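# Set the tonearm tracking force to the cartridge's specification

## Task

The tonearm has a newly fitted cartridge and its counterweight has not been adjusted. Use the stylus force gauge on the mat to bring the tracking force into the range in point 7 of the manual (1.8 to 2.2 grams). At the end the tonearm must be clamped in its rest, nothing may be moving, and the result must hold without the robot. It counts as a failure if the robot contacts the stylus at any point. It also fails if the stylus or the front of the cartridge takes a hard press, or if the stylus comes down on or strikes something quickly. Either the stylus or the cartridge touching the mat, the platter or any fixed part of the player is a failure. So is turning the counterweight while the stylus or cartridge is sitting on the gauge. Nothing may be knocked or placed off the table.

## Robot and tools

ROBOT AND FRAME. Two arms, left_arm and right_arm, face each other across a table. All poses share one scene frame: origin at the table centre, table top at z = +0.020 m, +z up, and left_arm's base on the +y side. The names do not refer to image sides. The URDF root of left_arm sits at (-0.022, +0.512, +0.073) m with quat_wxyz (+0.486, 0, 0, -0.874). The root of right_arm sits at (-0.058, -0.457, +0.080) m with quat_wxyz (+0.516, 0, 0, +0.857). Each gripper's fingers point along its own +x axis and close along its y axis. The reported end_effector_position is the point between the pads, 3 to 4 cm short of the fingertips. Reported hand positions can be off, especially at long reach.

DEVICE FACTS (from the scene's manual). 1) Seen from the player's front, a counterclockwise turn of the counterweight raises the force by 3 g per full turn. 2) The counterweight carries a ring numbered 0 to 3 g, read against a line on the stub. It turns with the weight and is not zeroed, so do not trust its absolute value. 3) To open the clamp, press its short outer tail. To close it, push the hook back over the tube. 4) Pushing the cue lever back raises the lift bar. Pushing it forward lowers the bar gently. 5) The gauge reads the load on its tongue up to 5.00 g and goes blank above that. Lowering the arm onto it with the cue lever is safe at any setting. The reading is valid only when the stylus is on the tongue, the lift bar is clear of the tube, and no gripper touches the tonearm or the gauge. 6) If the tube is unclamped in its rest and the force is negative, its nose rises. A gripper on the counterweight can lift an unclamped tube. 7) Target: 1.8 to 2.2 g. Turn the weight only while the stylus is off the gauge.

execute_actions. Argument "actions" is a list holding at most one item. Optional "pictures" (boolean) selects whether camera images come back.
- Empty list: no command is sent; the current state is returned.
- Action: {"rows": [[...]], "steps": n}. n is 1 to 15 control steps of 1/30 s each, with 15 as the default. You give 1 to 15 rows, one per step, and the last row repeats to fill the count.
- Wait: {"steps": n} with n up to 300. No new command is sent; it returns once n steps have passed since the previous result, and your reply time is part of that.
Each row is one list of 14 numbers covering both arms, even if only one moves. The first 7 are for left_arm: waist, shoulder, elbow, wrist pitch, wrist yaw, wrist roll, then gripper opening. The next 7 are the same for right_arm. Joint values are absolute target angles in radians, in the same terms as the Joint positions line, not offsets. Ranges: waist -3.054 to 3.054, shoulder 0.000 to 3.142, elbow 0.000 to 2.356, wrist pitch -1.571 to 1.571, wrist yaw -1.571 to 1.571, wrist roll -3.142 to 3.142. A target more than 0.010 rad beyond a range end, and farther out than the current angle, makes the call refused, and a refused call moves nothing. The real ends may differ by up to 0.010 rad. Opening is an absolute value from -1 to 1, where +1 is fully open (0.088 m pad gap). Empty fingers meet near -0.80, and lower values add nothing. A full close needs about 0.5 s.
Motion limits: each step, a joint's target stays within a lead of its measured angle. The lead is 0.211 rad for waist, shoulder and elbow, 0.213 for wrist pitch, 0.267 for wrist yaw and 0.228 for wrist roll. Targets that would move the gripper more than 70 mm from where it is are scaled back. Friction can leave joints short of the target, or not moving at all on small changes, so check the angles after each move. Between calls the arms keep heading for the last row until they settle.

zoom_image: "camera" is one of cam_head_left, cam_head_right, cam_high, cam_low, cam_left_wrist, cam_right_wrist. "region" is [x0, y0, x1, y1] in image pixels with (0,0) at the top left, at most 504 by 504. It returns a closer view of that camera's latest image. All images are 504x504.


RESULT LINES. The state line gives each arm's end_effector_position (m), end_effector_quat_wxyz and velocities (m/s, rad/s). Joint positions and Joint velocities list six joints per arm (rad, rad/s) plus the pad gap (m, m/s). grip_measured is the finger opening on the command scale. To hold something, command clearly below it; the lower you command, the harder the squeeze. Readings may be off by about 1 mm. "joint sent to its limit" means a joint was driven to its end, possibly by an earlier action. "joint command not followed" means the clearance check altered or blocked targets. HELD marks steps whose row was not sent. TORQUE FAULT stops an arm for 10 s. The load limits in N m are: waist 18, shoulder 22.3, elbow 22.2, wrist pitch 5.86, wrist yaw 5.84, wrist roll 5.48. A held object's weight adds to the load. MOTOR HOT appears from 50 °C. OVER-TEMPERATURE FAULT means the arm is held at 95 °C, and if it stays hot the arm goes limp.

AVOID. Keep the grippers away from the stylus, and never press the cartridge nose. Lower the arm only with the cue lever, never by hand. Do not let the arms collide or push on each other, since a mount counts as part of its arm. Avoid fast closes, drops and slams. Take grippers off the tonearm and gauge before reading the gauge. Re-clamp the tube before finishing.

Each tool is called after "Request:" as name(argument=value, ...) on one line, values as JSON.

Reference images:

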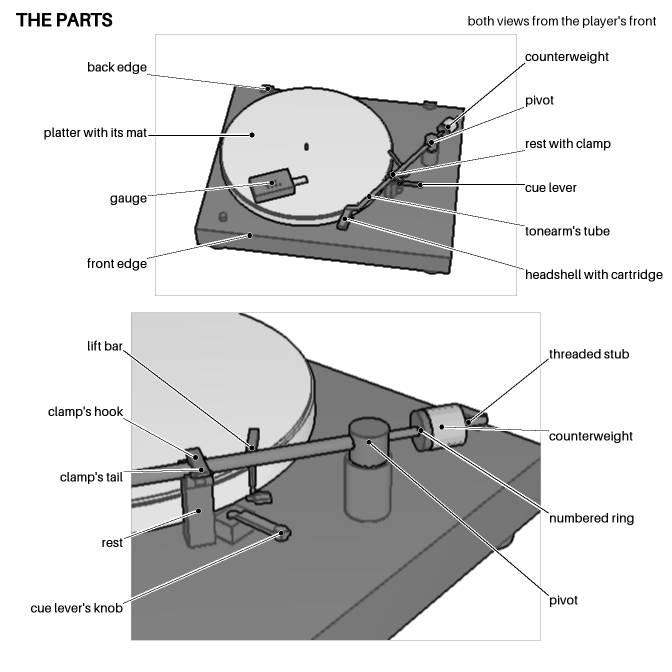

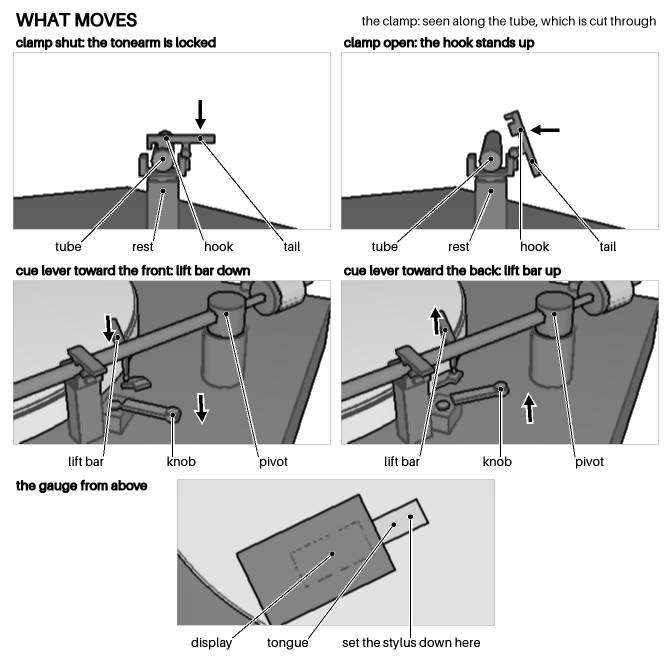

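## Session

Request:
execute_actions(actions=[])

Scene clock: 0.00 s of 12600.00 s.
left_arm: end_effector_position=(+0.2132, +0.1062, +0.3777) grip_measured=+0.834 end_effector_quat_wxyz=(-0.388, +0.821, -0.321, -0.270) end_effector_velocity=(-0.001, +0.003, +0.002) end_effector_angular_velocity=(+0.009, -0.007, -0.003) | right_arm: end_effector_position=(+0.3370, -0.1419, +0.3764) grip_measured=+0.845 end_effector_quat_wxyz=(+0.785, +0.107, +0.292, +0.535) end_effector_velocity=(-0.005, +0.001, +0.001) end_effector_angular_velocity=(+0.010, +0.008, +0.032)
Joint positions: left_arm=[ 0.925  1.95   2.179 -1.147 -0.513 -3.015  0.08 ] | right_arm=[-1.592  1.831  1.677 -0.343 -0.764  0.178  0.08 ]
Joint velocities: left_arm=[-0.002 -0.007 -0.002 -0.007 -0.007  0.007 -0.   ] | right_arm=[-0.002 -0.002 -0.002 -0.007 -0.037 -0.007 -0.   ]
Heat: left arm: hottest waist 32 °C (+0.0 °C/min); right arm: hottest elbow 32 °C (+0.0 °C/min).

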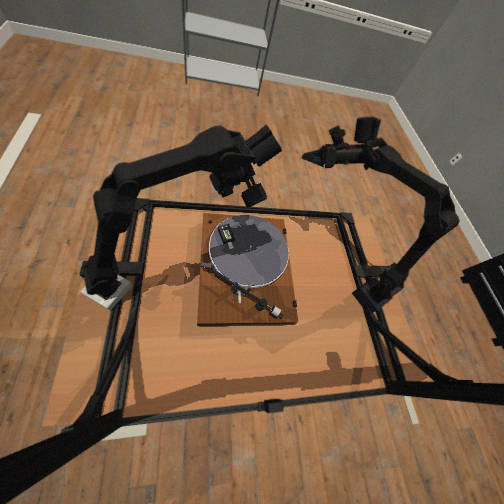

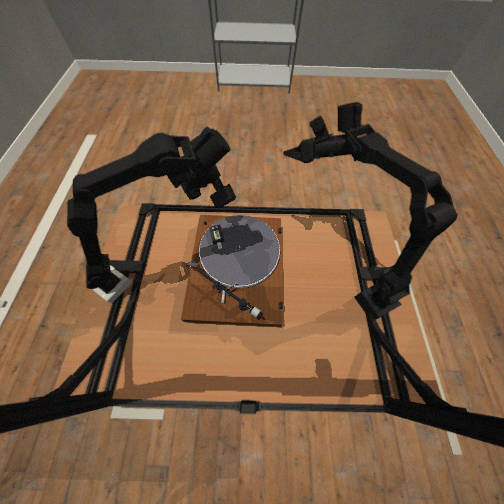

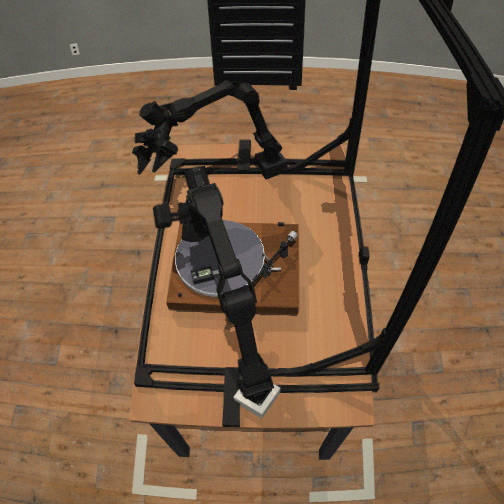

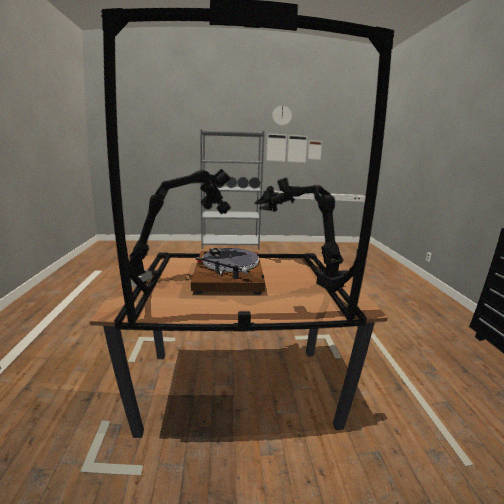

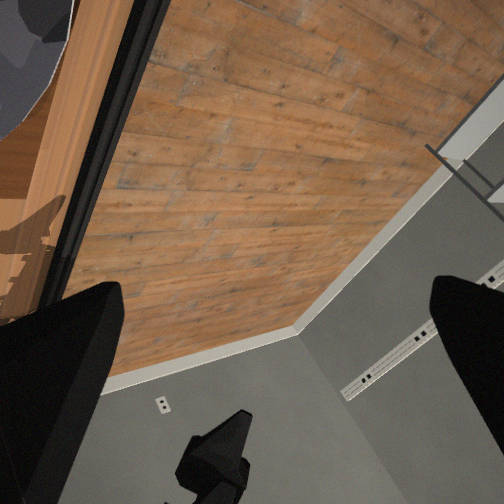

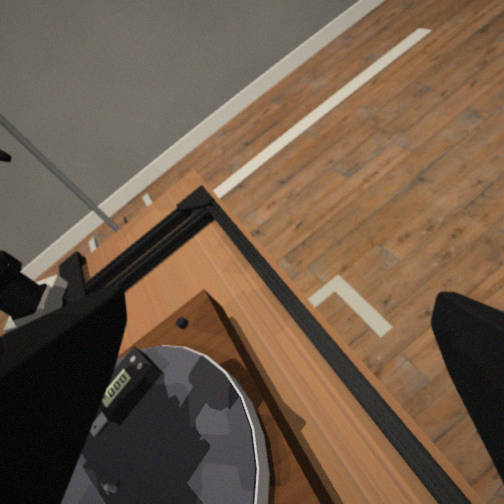

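Request:
zoom_image(camera="cam_head_right", region=[170, 205, 300, 335])

Request:
zoom_image(camera="cam_head_left", region=[185, 205, 315, 335])

Request:
zoom_image(camera="cam_high", region=[160, 200, 310, 330])

Request:
zoom_image(camera="cam_low", region=[180, 235, 280, 305])

Region (170, 205, 300, 335) of cam_head_right's 504x504 image, scaled by 3.877, with more detail than that image has.

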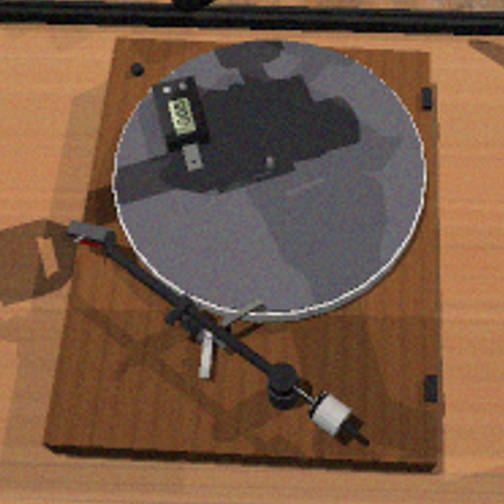

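Region (185, 205, 315, 335) of cam_head_left's 504x504 image, scaled by 3.877, with more detail than that image has.

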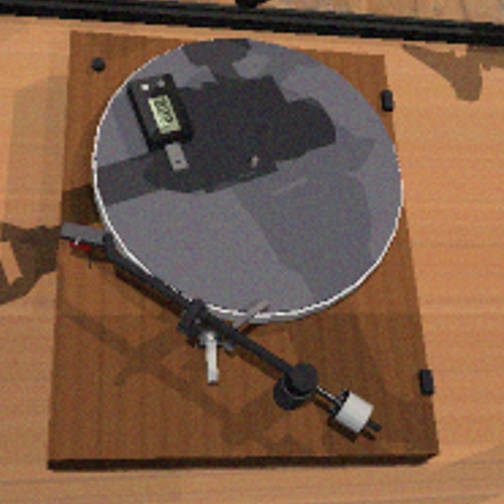

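Region (160, 200, 310, 330) of cam_high's 504x504 image, scaled by 3.360, with more detail than that image has; it fills the top 437 rows of this view, and the rest is white.

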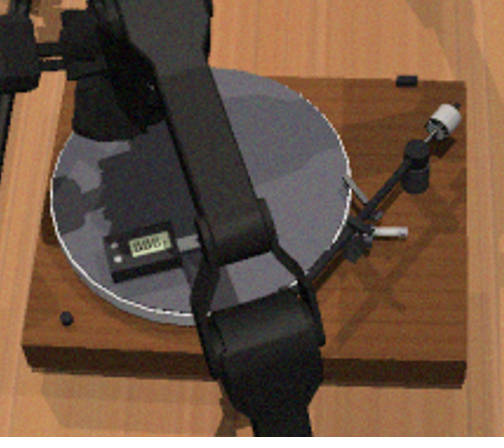

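Region (180, 235, 280, 305) of cam_low's 504x504 image, scaled by 5.040, with more detail than that image has; it fills the top 353 rows of this view, and the rest is white.

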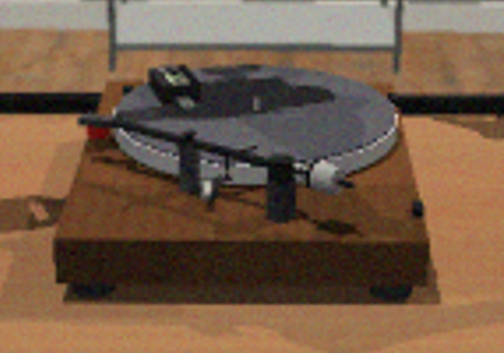

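Request:
execute_actions(actions=[{"rows":[[0.514,1.757,1.719,-1.18,0,0,1,-1.0,1.3,0.8,0.5,1.38,0,1]],"steps":15}], pictures=false)

Request:
execute_actions(actions=[{"rows":[[0.514,1.757,1.719,-1.18,0,0,1,0.258,1.3,0.8,0.5,1.38,0,1]],"steps":15}], pictures=false)

Request:
execute_actions(actions=[{"steps":30}], pictures=false)

Request:
execute_actions(actions=[{"rows":[[0.514,1.757,1.719,-1.18,0,0,1,0.258,2.099,0.691,1.408,1.38,0,1]],"steps":15}], pictures=false)

Request:
execute_actions(actions=[{"steps":40}])

Scene clock: 54.83 s of 12600.00 s.
left_arm: end_effector_position=(-0.0373, +0.1159, +0.2802) grip_measured=+0.996 end_effector_quat_wxyz=(-0.613, +0.353, -0.696, -0.122) end_effector_velocity=(-0.088, +0.049, -0.094) end_effector_angular_velocity=(+0.293, -0.528, -2.073) | right_arm: end_effector_position=(+0.1763, -0.1164, +0.4306) grip_measured=+1.000 end_effector_quat_wxyz=(+0.917, +0.030, -0.034, +0.395) end_effector_velocity=(+0.218, -0.268, -0.491) end_effector_angular_velocity=(-0.520, +0.517, -2.214)
Joint positions: left_arm=[ 0.513  1.779  1.74  -1.183 -0.015 -2.308  0.088] | right_arm=[-1.003  1.294  0.949  0.434  0.241  0.006  0.088]
Joint velocities: left_arm=[-0.164 -0.007 -0.3    0.007  0.168  1.971  0.   ] | right_arm=[ 0.012 -0.1   -1.399  0.593  2.234 -0.007  0.   ]
Heat: left arm: hottest shoulder 43 °C (+12.0 °C/min); right arm: hottest shoulder 38 °C (+6.6 °C/min).
Steps of this call (steps 1 to 90: nothing new was sent; then 51.33 s passed at rest; steps 91 to 105: all 15 steps of this action). Readings (joint positions):
91: left_arm=[0.920 1.934 2.156 -1.140 -0.485 -2.986] | right_arm=[-1.580 1.805 1.644 -0.294 -0.706 0.147]
92: left_arm=[0.900 1.913 2.123 -1.152 -0.440 -2.948] | right_arm=[-1.550 1.772 1.593 -0.251 -0.634 0.112]
94: left_arm=[0.838 1.870 2.056 -1.163 -0.350 -2.874] | right_arm=[-1.460 1.691 1.492 -0.155 -0.514 0.067]
98: left_arm=[0.694 1.811 1.937 -1.167 -0.181 -2.729] | right_arm=[-1.242 1.504 1.302 0.051 -0.265 0.025]
105: the state above

Scene clock: 55.33 s of 12600.00 s.
left_arm: end_effector_position=(-0.0394, +0.1189, +0.2818) grip_measured=+0.997 end_effector_quat_wxyz=(-0.702, +0.023, -0.676, +0.224) end_effector_velocity=(-0.002, +0.001, -0.001) end_effector_angular_velocity=(-0.018, -0.673, -1.855) | right_arm: end_effector_position=(-0.0254, -0.1233, +0.3733) grip_measured=+1.000 end_effector_quat_wxyz=(+0.953, +0.000, +0.001, +0.302) end_effector_velocity=(-0.539, -0.030, -0.001) end_effector_angular_velocity=(-0.024, -0.017, +1.094)
Joint positions: left_arm=[ 0.513  1.766  1.729 -1.182 -0.002 -1.324  0.088] | right_arm=[-0.136  1.307  0.806  0.498  1.307  0.004  0.088]
Joint velocities: left_arm=[-0.002  0.002  0.002 -0.007  0.007  1.971 -0.   ] | right_arm=[ 1.805 -0.007 -0.007 -0.007  0.711 -0.022  0.   ]
Heat: left arm: hottest shoulder 43 °C (+11.9 °C/min); right arm: hottest shoulder 38 °C (+6.5 °C/min).
Steps of this call (steps 1 to 15: all 15 steps of this action). Readings (joint positions):
1: left_arm=[0.511 1.779 1.733 -1.183 -0.011 -2.242] | right_arm=[-0.984 1.293 0.907 0.448 0.333 0.006]
2: left_arm=[0.511 1.778 1.731 -1.183 -0.009 -2.176] | right_arm=[-0.938 1.298 0.872 0.457 0.412 0.006]
4: left_arm=[0.512 1.773 1.730 -1.182 -0.006 -2.045] | right_arm=[-0.816 1.311 0.824 0.471 0.557 0.005]
8: left_arm=[0.513 1.766 1.730 -1.182 -0.003 -1.784] | right_arm=[-0.566 1.312 0.806 0.495 0.861 0.004]
15: the state above

Scene clock: 56.33 s of 12600.00 s.
left_arm: end_effector_position=(-0.0395, +0.1189, +0.2818) grip_measured=+0.997 end_effector_quat_wxyz=(+0.569, +0.412, +0.397, -0.591) end_effector_velocity=(+0.002, -0.001, -0.001) end_effector_angular_velocity=(-0.003, -0.023, -0.002) | right_arm: end_effector_position=(-0.1465, -0.1417, +0.3735) grip_measured=+1.000 end_effector_quat_wxyz=(+0.892, +0.000, +0.000, +0.452) end_effector_velocity=(-0.002, +0.002, +0.001) end_effector_angular_velocity=(-0.006, -0.008, +0.020)
Joint positions: left_arm=[ 0.513  1.766  1.729 -1.182 -0.002 -0.006  0.088] | right_arm=[0.255 1.307 0.806 0.498 1.375 0.004 0.088]
Joint velocities: left_arm=[-0.002  0.002 -0.002  0.007 -0.022  0.007 -0.   ] | right_arm=[-0.002 -0.002  0.002 -0.007 -0.022 -0.007  0.   ]
Heat: left arm: hottest shoulder 43 °C (+11.7 °C/min); right arm: hottest shoulder 38 °C (+6.4 °C/min).
Steps of this call (steps 1 to 30: the robot went on to your last target). Readings (joint positions):
1: left_arm=[0.513 1.766 1.729 -1.182 -0.002 -1.260] | right_arm=[-0.075 1.307 0.806 0.498 1.327 0.004]
2: left_arm=[0.513 1.766 1.729 -1.182 -0.002 -1.193] | right_arm=[-0.013 1.307 0.806 0.498 1.341 0.004]
4: left_arm=[0.513 1.766 1.729 -1.182 -0.002 -1.060] | right_arm=[0.109 1.307 0.806 0.498 1.357 0.004]
8: left_arm=[0.513 1.766 1.729 -1.182 -0.002 -0.797] | right_arm=[0.241 1.307 0.806 0.498 1.368 0.004]
30: the state above

Scene clock: 56.83 s of 12600.00 s.
left_arm: end_effector_position=(-0.0395, +0.1190, +0.2817) grip_measured=+0.997 end_effector_quat_wxyz=(+0.568, +0.413, +0.397, -0.591) end_effector_velocity=(+0.000, +0.002, -0.000) end_effector_angular_velocity=(+0.007, -0.010, -0.007) | right_arm: end_effector_position=(-0.1848, -0.1003, +0.1837) grip_measured=+1.000 end_effector_quat_wxyz=(+0.893, -0.018, -0.005, +0.449) end_effector_velocity=(+0.015, -0.013, -0.121) end_effector_angular_velocity=(+0.075, +0.063, +0.000)
Joint positions: left_arm=[ 0.513  1.766  1.729 -1.182 -0.002 -0.004  0.088] | right_arm=[ 0.257  2.068  0.692  1.338  1.382 -0.001  0.088]
Joint velocities: left_arm=[-0.002 -0.002 -0.002 -0.007 -0.007  0.007 -0.   ] | right_arm=[-0.007  0.525 -0.095  0.74  -0.007 -0.022  0.   ]
Heat: left arm: hottest shoulder 43 °C (+11.6 °C/min); right arm: hottest shoulder 38 °C (+6.3 °C/min).
Steps of this call (steps 1 to 15: all 15 steps of this action). Readings (joint positions):
1: left_arm=[0.513 1.766 1.729 -1.182 -0.002 -0.006] | right_arm=[0.255 1.334 0.792 0.557 1.379 0.001]
2: left_arm=[0.513 1.766 1.729 -1.182 -0.002 -0.005] | right_arm=[0.255 1.370 0.781 0.623 1.382 0.000]
4: left_arm=[0.513 1.766 1.729 -1.182 -0.002 -0.005] | right_arm=[0.256 1.479 0.748 0.738 1.382 0.000]
8: left_arm=[0.513 1.766 1.729 -1.182 -0.002 -0.004] | right_arm=[0.256 1.734 0.704 0.977 1.383 0.000]
15: the state above

Scene clock: 58.17 s of 12600.00 s.
left_arm: end_effector_position=(-0.0395, +0.1190, +0.2817) grip_measured=+0.997 end_effector_quat_wxyz=(+0.568, +0.413, +0.397, -0.591) end_effector_velocity=(+0.002, +0.002, -0.000) end_effector_angular_velocity=(+0.007, -0.018, +0.012) | right_arm: end_effector_position=(-0.1846, -0.1005, +0.1822) grip_measured=+1.000 end_effector_quat_wxyz=(+0.893, +0.002, +0.000, +0.449) end_effector_velocity=(-0.000, -0.001, +0.001) end_effector_angular_velocity=(+0.003, +0.004, -0.005)
Joint positions: left_arm=[ 0.513  1.766  1.729 -1.182 -0.002 -0.004  0.088] | right_arm=[ 0.257  2.091  0.69   1.406  1.382 -0.002  0.088]
Joint velocities: left_arm=[-0.002 -0.002 -0.002 -0.007 -0.022 -0.007 -0.   ] | right_arm=[ 0.002 -0.002  0.002 -0.007  0.007  0.007  0.   ]
Heat: left arm: hottest shoulder 43 °C (+11.3 °C/min); right arm: hottest shoulder 38 °C (+6.2 °C/min).
Steps of this call (steps 1 to 30: the robot went on to your last target; steps 31 to 40: nothing new was sent). Readings (joint positions):
1: left_arm=[0.513 1.766 1.729 -1.182 -0.002 -0.004] | right_arm=[0.257 2.080 0.690 1.358 1.382 -0.001]
2: left_arm=[0.513 1.766 1.729 -1.182 -0.002 -0.004] | right_arm=[0.257 2.085 0.690 1.374 1.382 -0.001]
4: left_arm=[0.513 1.766 1.729 -1.182 -0.002 -0.004] | right_arm=[0.257 2.087 0.690 1.392 1.382 -0.001]
8: left_arm=[0.513 1.766 1.729 -1.182 -0.002 -0.004] | right_arm=[0.257 2.089 0.690 1.402 1.382 -0.002]
40: the state above
All arms were judged still, so your last target was given up. Only a new action makes them travel on or press farther. Fingers that are still opening or closing keep moving.
camera_calibration (this result's frames):
cam_left_wrist: T_world_to_cam=[[-0.996852, 0.0733271, 0.0301641, -0.0484485], [0.0742262, 0.996794, 0.029855, -0.102674], [-0.0278782, 0.032, -0.999099, 0.355899], [0, 0, 0, 1]] pos_world=[-0.0307531, 0.0945084, 0.360105]
cam_right_wrist: T_world_to_cam=[[0.795554, -0.605371, 0.0249213, 0.0894192], [-0.213074, -0.318045, -0.923822, 0.123048], [0.567181, 0.72964, -0.38201, 0.323988], [0, 0, 0, 1]] pos_world=[-0.228679, -0.143128, 0.235213]

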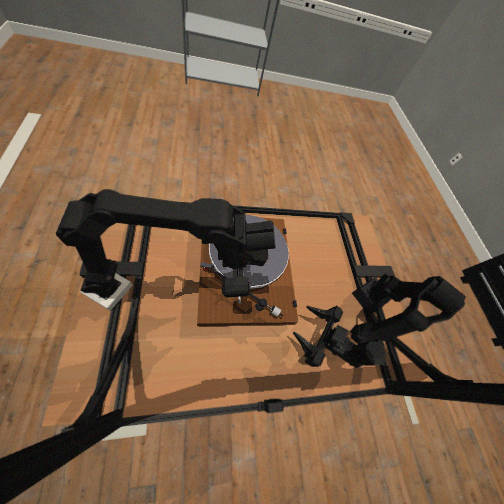

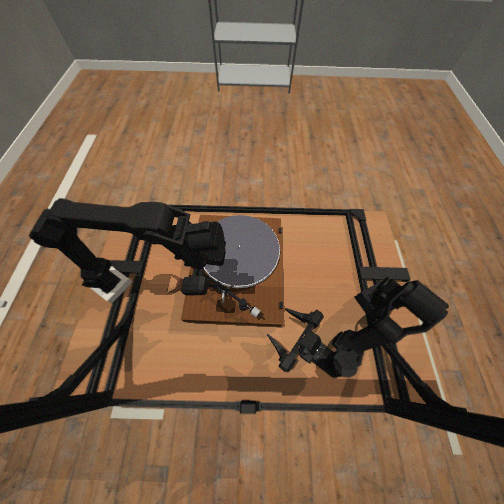

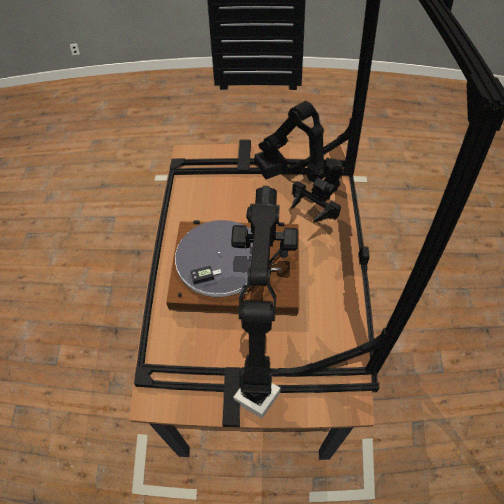

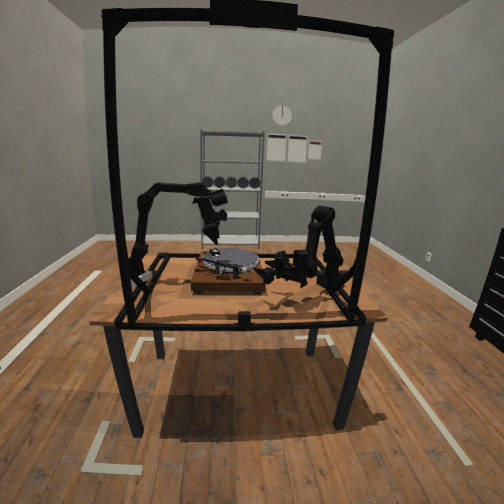

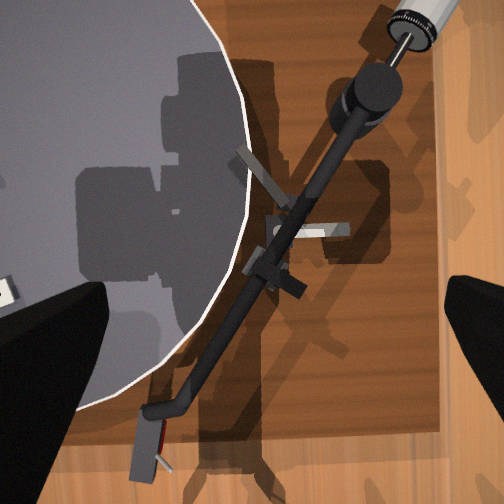

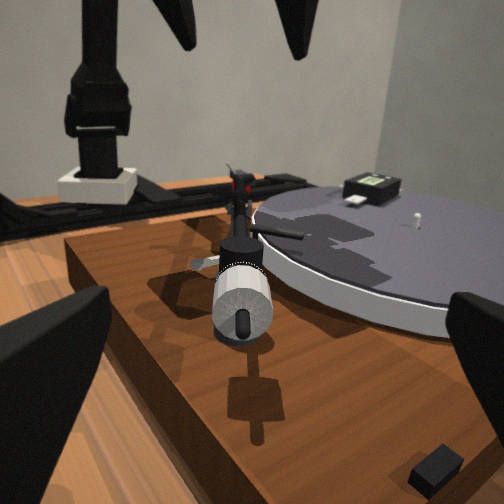

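Request:
execute_actions(actions=[{"rows":[[0.356,1.959,1.791,-1.403,0,0.435,1,0.258,2.099,0.691,1.408,1.38,0,1]],"steps":15}], pictures=false)

Request:
execute_actions(actions=[{"steps":15}])

Scene clock: 72.67 s of 12600.00 s.
left_arm: end_effector_position=(-0.0971, +0.1492, +0.2168) grip_measured=+0.997 end_effector_quat_wxyz=(+0.317, +0.632, +0.325, -0.628) end_effector_velocity=(+0.005, +0.004, +0.000) end_effector_angular_velocity=(+0.017, -0.026, -0.020) | right_arm: end_effector_position=(-0.1846, -0.1005, +0.1820) grip_measured=+1.000 end_effector_quat_wxyz=(+0.893, +0.002, +0.000, +0.449) end_effector_velocity=(-0.000, +0.003, +0.001) end_effector_angular_velocity=(-0.006, -0.008, +0.015)
Joint positions: left_arm=[ 0.354  1.964  1.781 -1.4    0.002  0.427  0.088] | right_arm=[ 0.257  2.091  0.69   1.406  1.382 -0.001  0.088]
Joint velocities: left_arm=[ 0.002 -0.002 -0.002 -0.022 -0.022  0.022 -0.   ] | right_arm=[-0.007 -0.002  0.002 -0.007 -0.022 -0.007  0.   ]
Heat: left arm: hottest shoulder 44 °C (+9.1 °C/min); right arm: hottest shoulder 37 °C (+3.0 °C/min).
Steps of this call (steps 1 to 90: nothing new was sent; then 11.00 s passed at rest; steps 91 to 105: all 15 steps of this action). Readings (joint positions):
91: left_arm=[0.506 1.787 1.739 -1.215 -0.008 0.036] | right_arm=[0.257 2.091 0.690 1.406 1.382 -0.002]
92: left_arm=[0.482 1.811 1.759 -1.268 -0.010 0.097] | right_arm=[0.257 2.091 0.690 1.406 1.382 -0.002]
94: left_arm=[0.417 1.871 1.776 -1.335 -0.002 0.229] | right_arm=[0.257 2.091 0.690 1.406 1.382 -0.002]
98: left_arm=[0.349 1.963 1.777 -1.386 0.003 0.384] | right_arm=[0.257 2.091 0.690 1.406 1.382 -0.002]
105: the state above

Scene clock: 73.17 s of 12600.00 s.
left_arm: end_effector_position=(-0.0971, +0.1494, +0.2169) grip_measured=+0.997 end_effector_quat_wxyz=(+0.316, +0.633, +0.324, -0.628) end_effector_velocity=(-0.002, +0.003, +0.000) end_effector_angular_velocity=(+0.009, +0.006, -0.024) | right_arm: end_effector_position=(-0.1846, -0.1005, +0.1820) grip_measured=+1.000 end_effector_quat_wxyz=(+0.893, +0.002, +0.000, +0.449) end_effector_velocity=(+0.001, +0.000, +0.002) end_effector_angular_velocity=(-0.011, -0.016, -0.010)
Joint positions: left_arm=[ 0.354  1.964  1.782 -1.401  0.002  0.43   0.088] | right_arm=[ 0.257  2.091  0.69   1.406  1.382 -0.001  0.088]
Joint velocities: left_arm=[-0.002 -0.002 -0.002 -0.007  0.007  0.022  0.   ] | right_arm=[-0.002 -0.007  0.002 -0.007  0.007 -0.022  0.   ]
Heat: left arm: hottest shoulder 44 °C (+8.1 °C/min); right arm: hottest shoulder 37 °C (+3.0 °C/min).
Steps of this call (steps 1 to 15: the robot went on to your last target). Readings (joint positions):
1: left_arm=[0.354 1.964 1.781 -1.401 0.002 0.428] | right_arm=[0.257 2.091 0.690 1.406 1.382 -0.001]
2: left_arm=[0.354 1.964 1.782 -1.401 0.002 0.429] | right_arm=[0.257 2.091 0.690 1.406 1.382 -0.001]
4: left_arm=[0.354 1.964 1.782 -1.401 0.002 0.430] | right_arm=[0.257 2.091 0.690 1.406 1.382 -0.001]
8: left_arm=[0.354 1.964 1.782 -1.401 0.002 0.430] | right_arm=[0.257 2.091 0.690 1.406 1.382 -0.001]
15: the state above
All arms were judged still, so your last target was given up. Only a new action makes them travel on or press farther. Fingers that are still opening or closing keep moving.
camera_calibration (this result's frames):
cam_left_wrist: T_world_to_cam=[[-0.792809, 0.607632, 0.0473037, -0.169875], [0.576389, 0.722291, 0.382193, -0.113456], [0.198065, 0.330271, -0.922871, 0.24938], [0, 0, 0, 1]] pos_world=[-0.118678, 0.102807, 0.281544]
cam_right_wrist: T_world_to_cam=[[0.795555, -0.605369, 0.0249154, 0.0894232], [-0.213119, -0.318094, -0.923795, 0.122915], [0.567162, 0.729619, -0.382077, 0.323947], [0, 0, 0, 1]] pos_world=[-0.228676, -0.143125, 0.235092]

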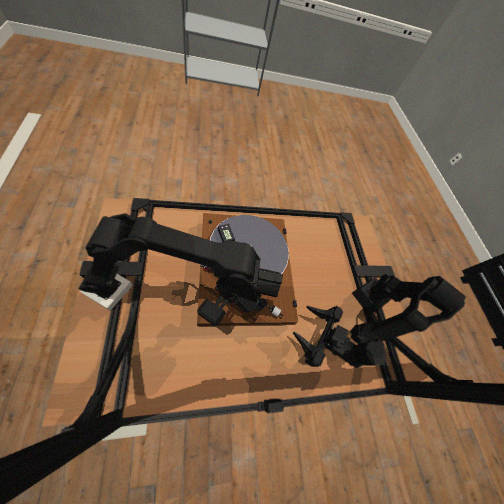

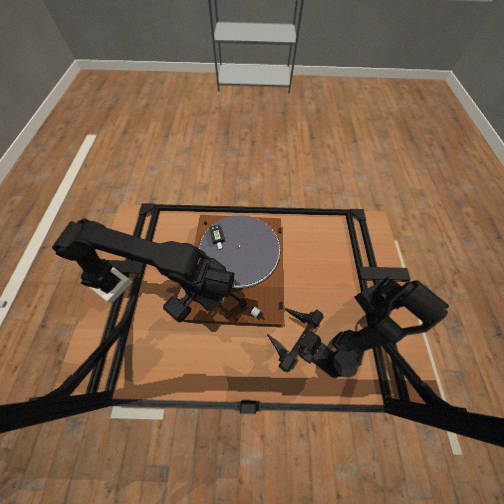

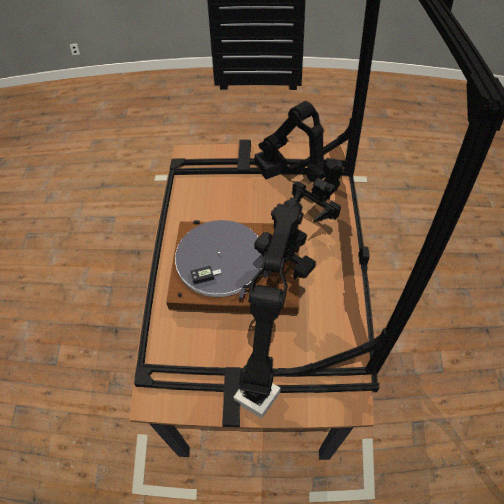

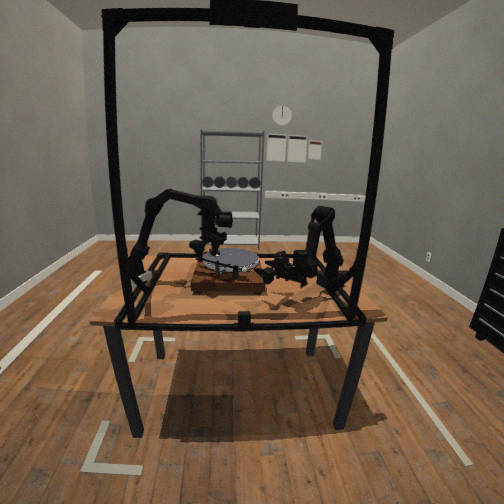

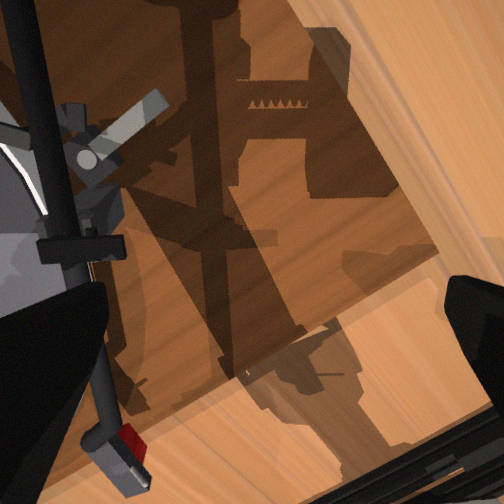

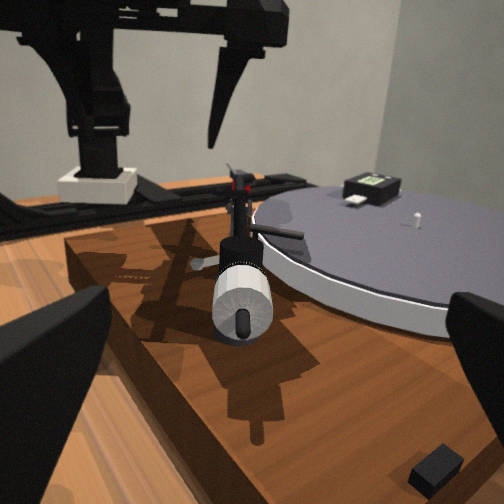

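Request:
execute_actions(actions=[{"rows":[[0.3605,1.960,1.74,-1.351,0,0.435,1,0.258,2.099,0.691,1.408,1.38,0,1],[0.3605,1.960,1.74,-1.351,0,0.435,1,0.258,2.099,0.691,1.408,1.38,0,1],[0.3605,1.960,1.74,-1.351,0,0.435,1,0.258,2.099,0.691,1.408,1.38,0,1],[0.3605,1.960,1.715,-1.326,0,0.435,1,0.258,2.099,0.691,1.408,1.38,0,1],[0.3605,1.960,1.715,-1.326,0,0.435,1,0.258,2.099,0.691,1.408,1.38,0,1],[0.3605,1.960,1.715,-1.326,0,0.435,1,0.258,2.099,0.691,1.408,1.38,0,1],[0.3605,1.960,1.69,-1.301,0,0.435,1,0.258,2.099,0.691,1.408,1.38,0,1]],"steps":15}])

Scene clock: 91.97 s of 12600.00 s.
left_arm: end_effector_position=(-0.0967, +0.1456, +0.1966) grip_measured=+0.997 end_effector_quat_wxyz=(+0.321, +0.629, +0.320, -0.631) end_effector_velocity=(-0.002, -0.001, -0.001) end_effector_angular_velocity=(-0.004, -0.007, +0.000) | right_arm: end_effector_position=(-0.1846, -0.1005, +0.1819) grip_measured=+1.000 end_effector_quat_wxyz=(+0.893, +0.001, +0.000, +0.449) end_effector_velocity=(-0.000, +0.001, +0.001) end_effector_angular_velocity=(-0.006, -0.008, +0.005)
Joint positions: left_arm=[ 0.357  1.964  1.701 -1.305  0.002  0.431  0.088] | right_arm=[ 0.257  2.092  0.69   1.406  1.382 -0.001  0.088]
Joint velocities: left_arm=[-0.007  0.002 -0.002  0.007 -0.007 -0.007 -0.   ] | right_arm=[-0.002 -0.002  0.002 -0.007 -0.007 -0.007  0.   ]
Heat: left arm: hottest shoulder 46 °C (+7.0 °C/min); right arm: hottest shoulder 37 °C (+1.0 °C/min).
Steps of this call (steps 1 to 90: nothing new was sent; then 15.30 s passed at rest; steps 91 to 105: all 15 steps of this action). Readings (joint positions):
91: left_arm=[0.354 1.964 1.777 -1.393 0.002 0.431] | right_arm=[0.257 2.092 0.690 1.406 1.382 -0.001]
92: left_arm=[0.355 1.964 1.771 -1.380 0.002 0.431] | right_arm=[0.257 2.092 0.690 1.406 1.382 -0.001]
94: left_arm=[0.356 1.964 1.756 -1.357 0.002 0.431] | right_arm=[0.257 2.092 0.690 1.406 1.382 -0.001]
98: left_arm=[0.357 1.964 1.719 -1.323 0.002 0.431] | right_arm=[0.257 2.092 0.690 1.406 1.382 -0.001]
105: the state above
camera_calibration (this result's frames):
cam_left_wrist: T_world_to_cam=[[-0.79429, 0.6062, 0.0403111, -0.164855], [0.57565, 0.729726, 0.368952, -0.101736], [0.194243, 0.31626, -0.928574, 0.234683], [0, 0, 0, 1]] pos_world=[-0.117964, 0.0999535, 0.262102]
cam_right_wrist: T_world_to_cam=[[0.795548, -0.605362, 0.0252907, 0.0893568], [-0.21288, -0.318354, -0.92376, 0.122811], [0.567261, 0.729512, -0.382135, 0.323917], [0, 0, 0, 1]] pos_world=[-0.228689, -0.143111, 0.234968]

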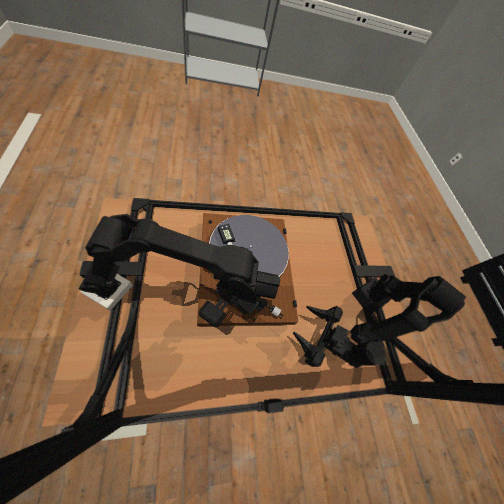

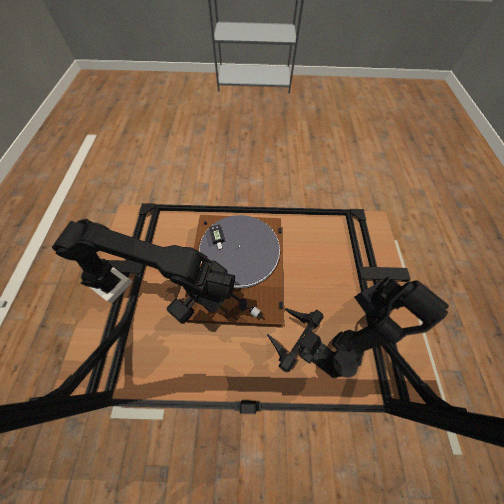

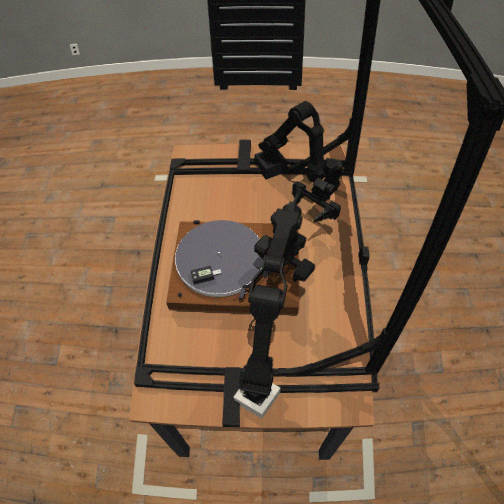

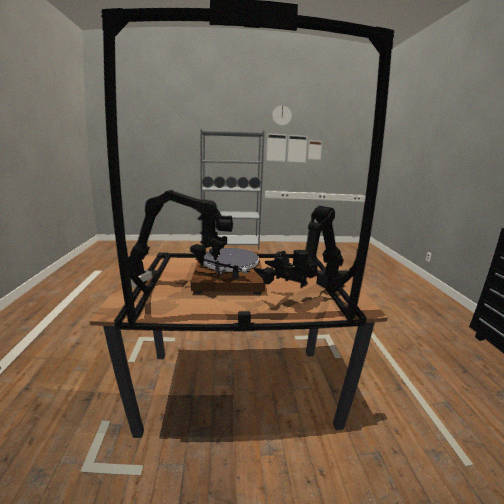

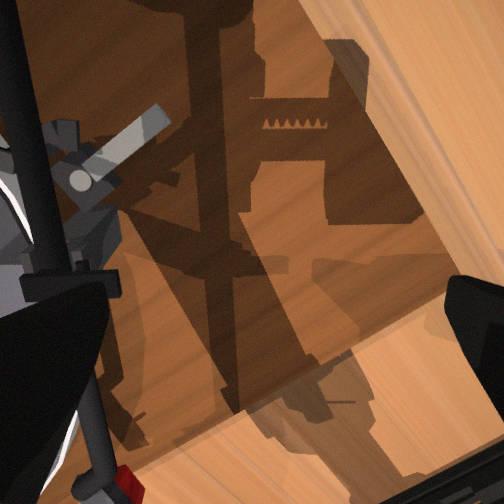

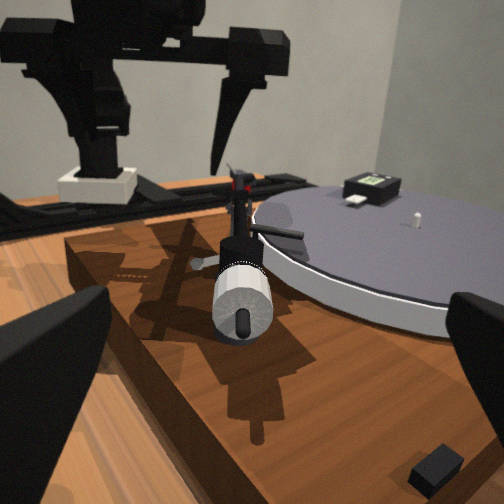

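Request:
execute_actions(actions=[{"rows":[[0.357,1.962,1.70,-1.305,0,0.435,0.9,0.258,2.099,0.691,1.408,1.38,0,1],[0.357,1.962,1.70,-1.305,0,0.435,0.9,0.258,2.099,0.691,1.408,1.38,0,1],[0.357,1.962,1.70,-1.305,0,0.435,0.9,0.258,2.099,0.691,1.408,1.38,0,1],[0.357,1.962,1.69,-1.297,0,0.435,0.9,0.258,2.099,0.691,1.408,1.38,0,1],[0.357,1.962,1.68,-1.289,0,0.435,0.9,0.258,2.099,0.691,1.408,1.38,0,1],[0.357,1.962,1.675,-1.283,0,0.435,0.9,0.258,2.099,0.691,1.408,1.38,0,1],[0.357,1.962,1.67,-1.278,0,0.435,0.9,0.258,2.099,0.691,1.408,1.38,0,1],[0.357,1.962,1.665,-1.273,0,0.435,0.9,0.258,2.099,0.691,1.408,1.38,0,1],[0.357,1.962,1.66,-1.268,0,0.435,0.9,0.258,2.099,0.691,1.408,1.38,0,1],[0.357,1.962,1.655,-1.263,0,0.435,0.9,0.258,2.099,0.691,1.408,1.38,0,1],[0.357,1.9626,1.65,-1.258,0,0.435,0.9,0.258,2.099,0.691,1.408,1.38,0,1],[0.357,1.9626,1.646,-1.254,0,0.435,0.9,0.258,2.099,0.691,1.408,1.38,0,1]],"steps":15}])

Request:
zoom_image(camera="cam_right_wrist", region=[180, 130, 320, 270])

Scene clock: 102.03 s of 12600.00 s.
left_arm: end_effector_position=(-0.0967, +0.1455, +0.1860) grip_measured=+0.901 end_effector_quat_wxyz=(+0.322, +0.629, +0.319, -0.632) end_effector_velocity=(+0.002, +0.007, -0.012) end_effector_angular_velocity=(+0.025, -0.012, +0.005) | right_arm: end_effector_position=(-0.1846, -0.1005, +0.1818) grip_measured=+1.000 end_effector_quat_wxyz=(+0.893, +0.001, +0.000, +0.449) end_effector_velocity=(-0.001, +0.002, -0.002) end_effector_angular_velocity=(-0.013, -0.014, +0.020)
Joint positions: left_arm=[ 0.357  1.964  1.658 -1.26   0.002  0.431  0.083] | right_arm=[ 0.257  2.092  0.69   1.406  1.382 -0.001  0.088]
Joint velocities: left_arm=[-0.002 -0.002 -0.051  0.022 -0.007 -0.007 -0.   ] | right_arm=[-0.002  0.002 -0.002 -0.007 -0.022 -0.007  0.   ]
Heat: left arm: hottest shoulder 46 °C (+5.1 °C/min); right arm: hottest shoulder 37 °C (+0.0 °C/min).
Steps of this call (steps 1 to 15: the robot went on to your last target; steps 16 to 90: nothing new was sent; then 6.57 s passed at rest; steps 91 to 105: all 15 steps of this action). Readings (joint positions):
91: left_arm=[0.357 1.964 1.699 -1.303 0.002 0.431] | right_arm=[0.257 2.092 0.690 1.406 1.382 -0.001]
92: left_arm=[0.357 1.964 1.699 -1.303 0.002 0.431] | right_arm=[0.257 2.092 0.690 1.406 1.382 -0.001]
94: left_arm=[0.357 1.964 1.699 -1.303 0.002 0.431] | right_arm=[0.257 2.092 0.690 1.406 1.382 -0.001]
98: left_arm=[0.357 1.964 1.688 -1.286 0.002 0.431] | right_arm=[0.257 2.092 0.690 1.406 1.382 -0.001]
105: the state above
camera_calibration (this result's frames):
cam_left_wrist: T_world_to_cam=[[-0.794272, 0.60629, 0.0393107, -0.164237], [0.575817, 0.730552, 0.367054, -0.0975259], [0.193822, 0.314176, -0.929369, 0.225199], [0, 0, 0, 1]] pos_world=[-0.117941, 0.100071, 0.251546]
cam_right_wrist: T_world_to_cam=[[0.795542, -0.605355, 0.0256661, 0.0892905], [-0.212642, -0.318613, -0.923726, 0.122707], [0.567359, 0.729405, -0.382194, 0.323888], [0, 0, 0, 1]] pos_world=[-0.228702, -0.143097, 0.234843]

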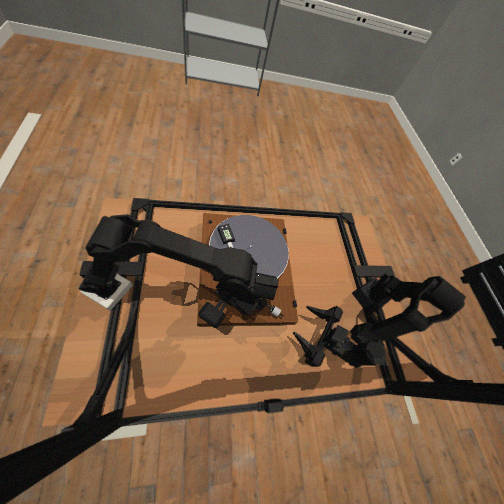

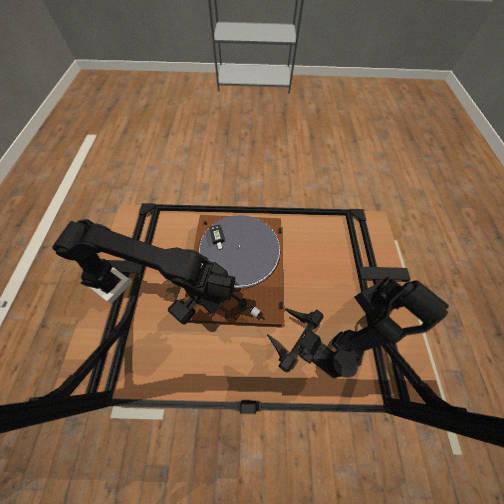

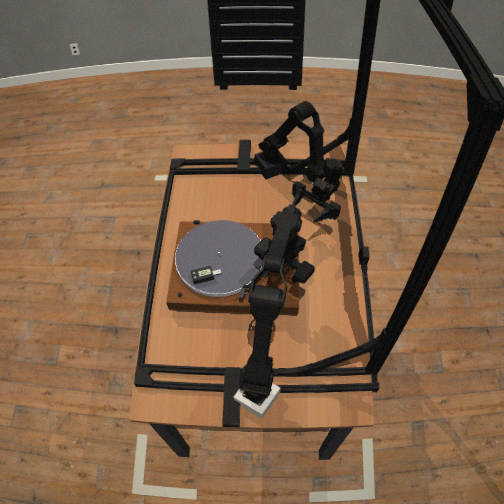

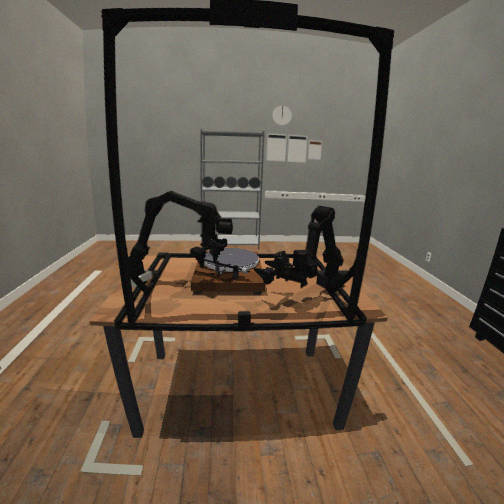

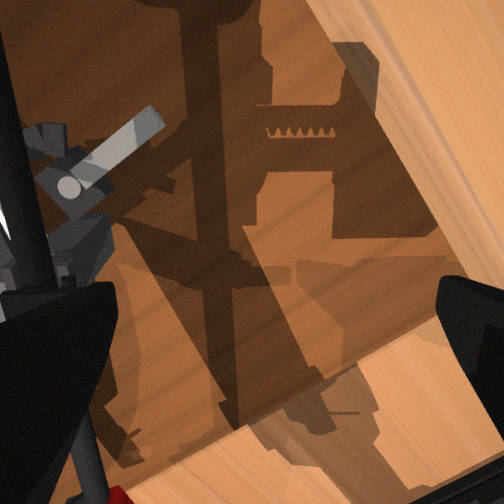

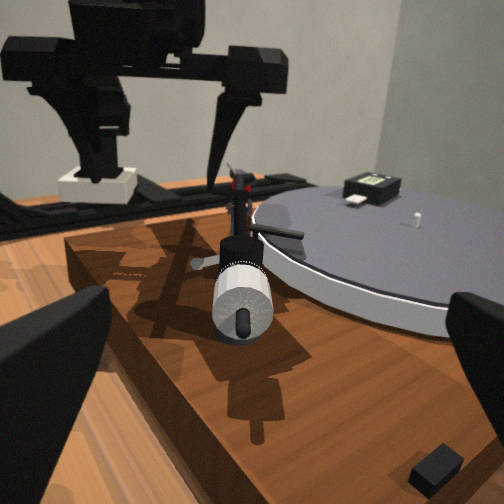

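Region (180, 130, 320, 270) of cam_right_wrist's 504x504 image, scaled by 3.600, with more detail than that image has.

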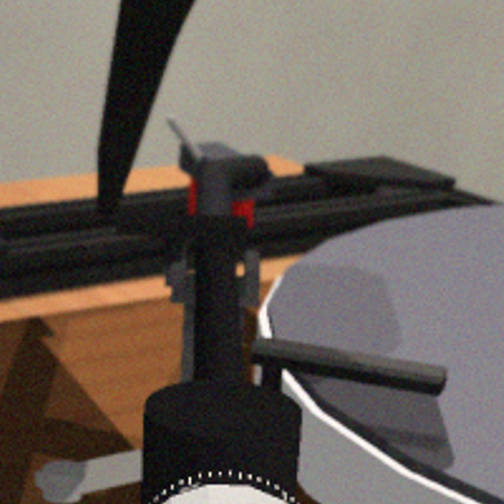

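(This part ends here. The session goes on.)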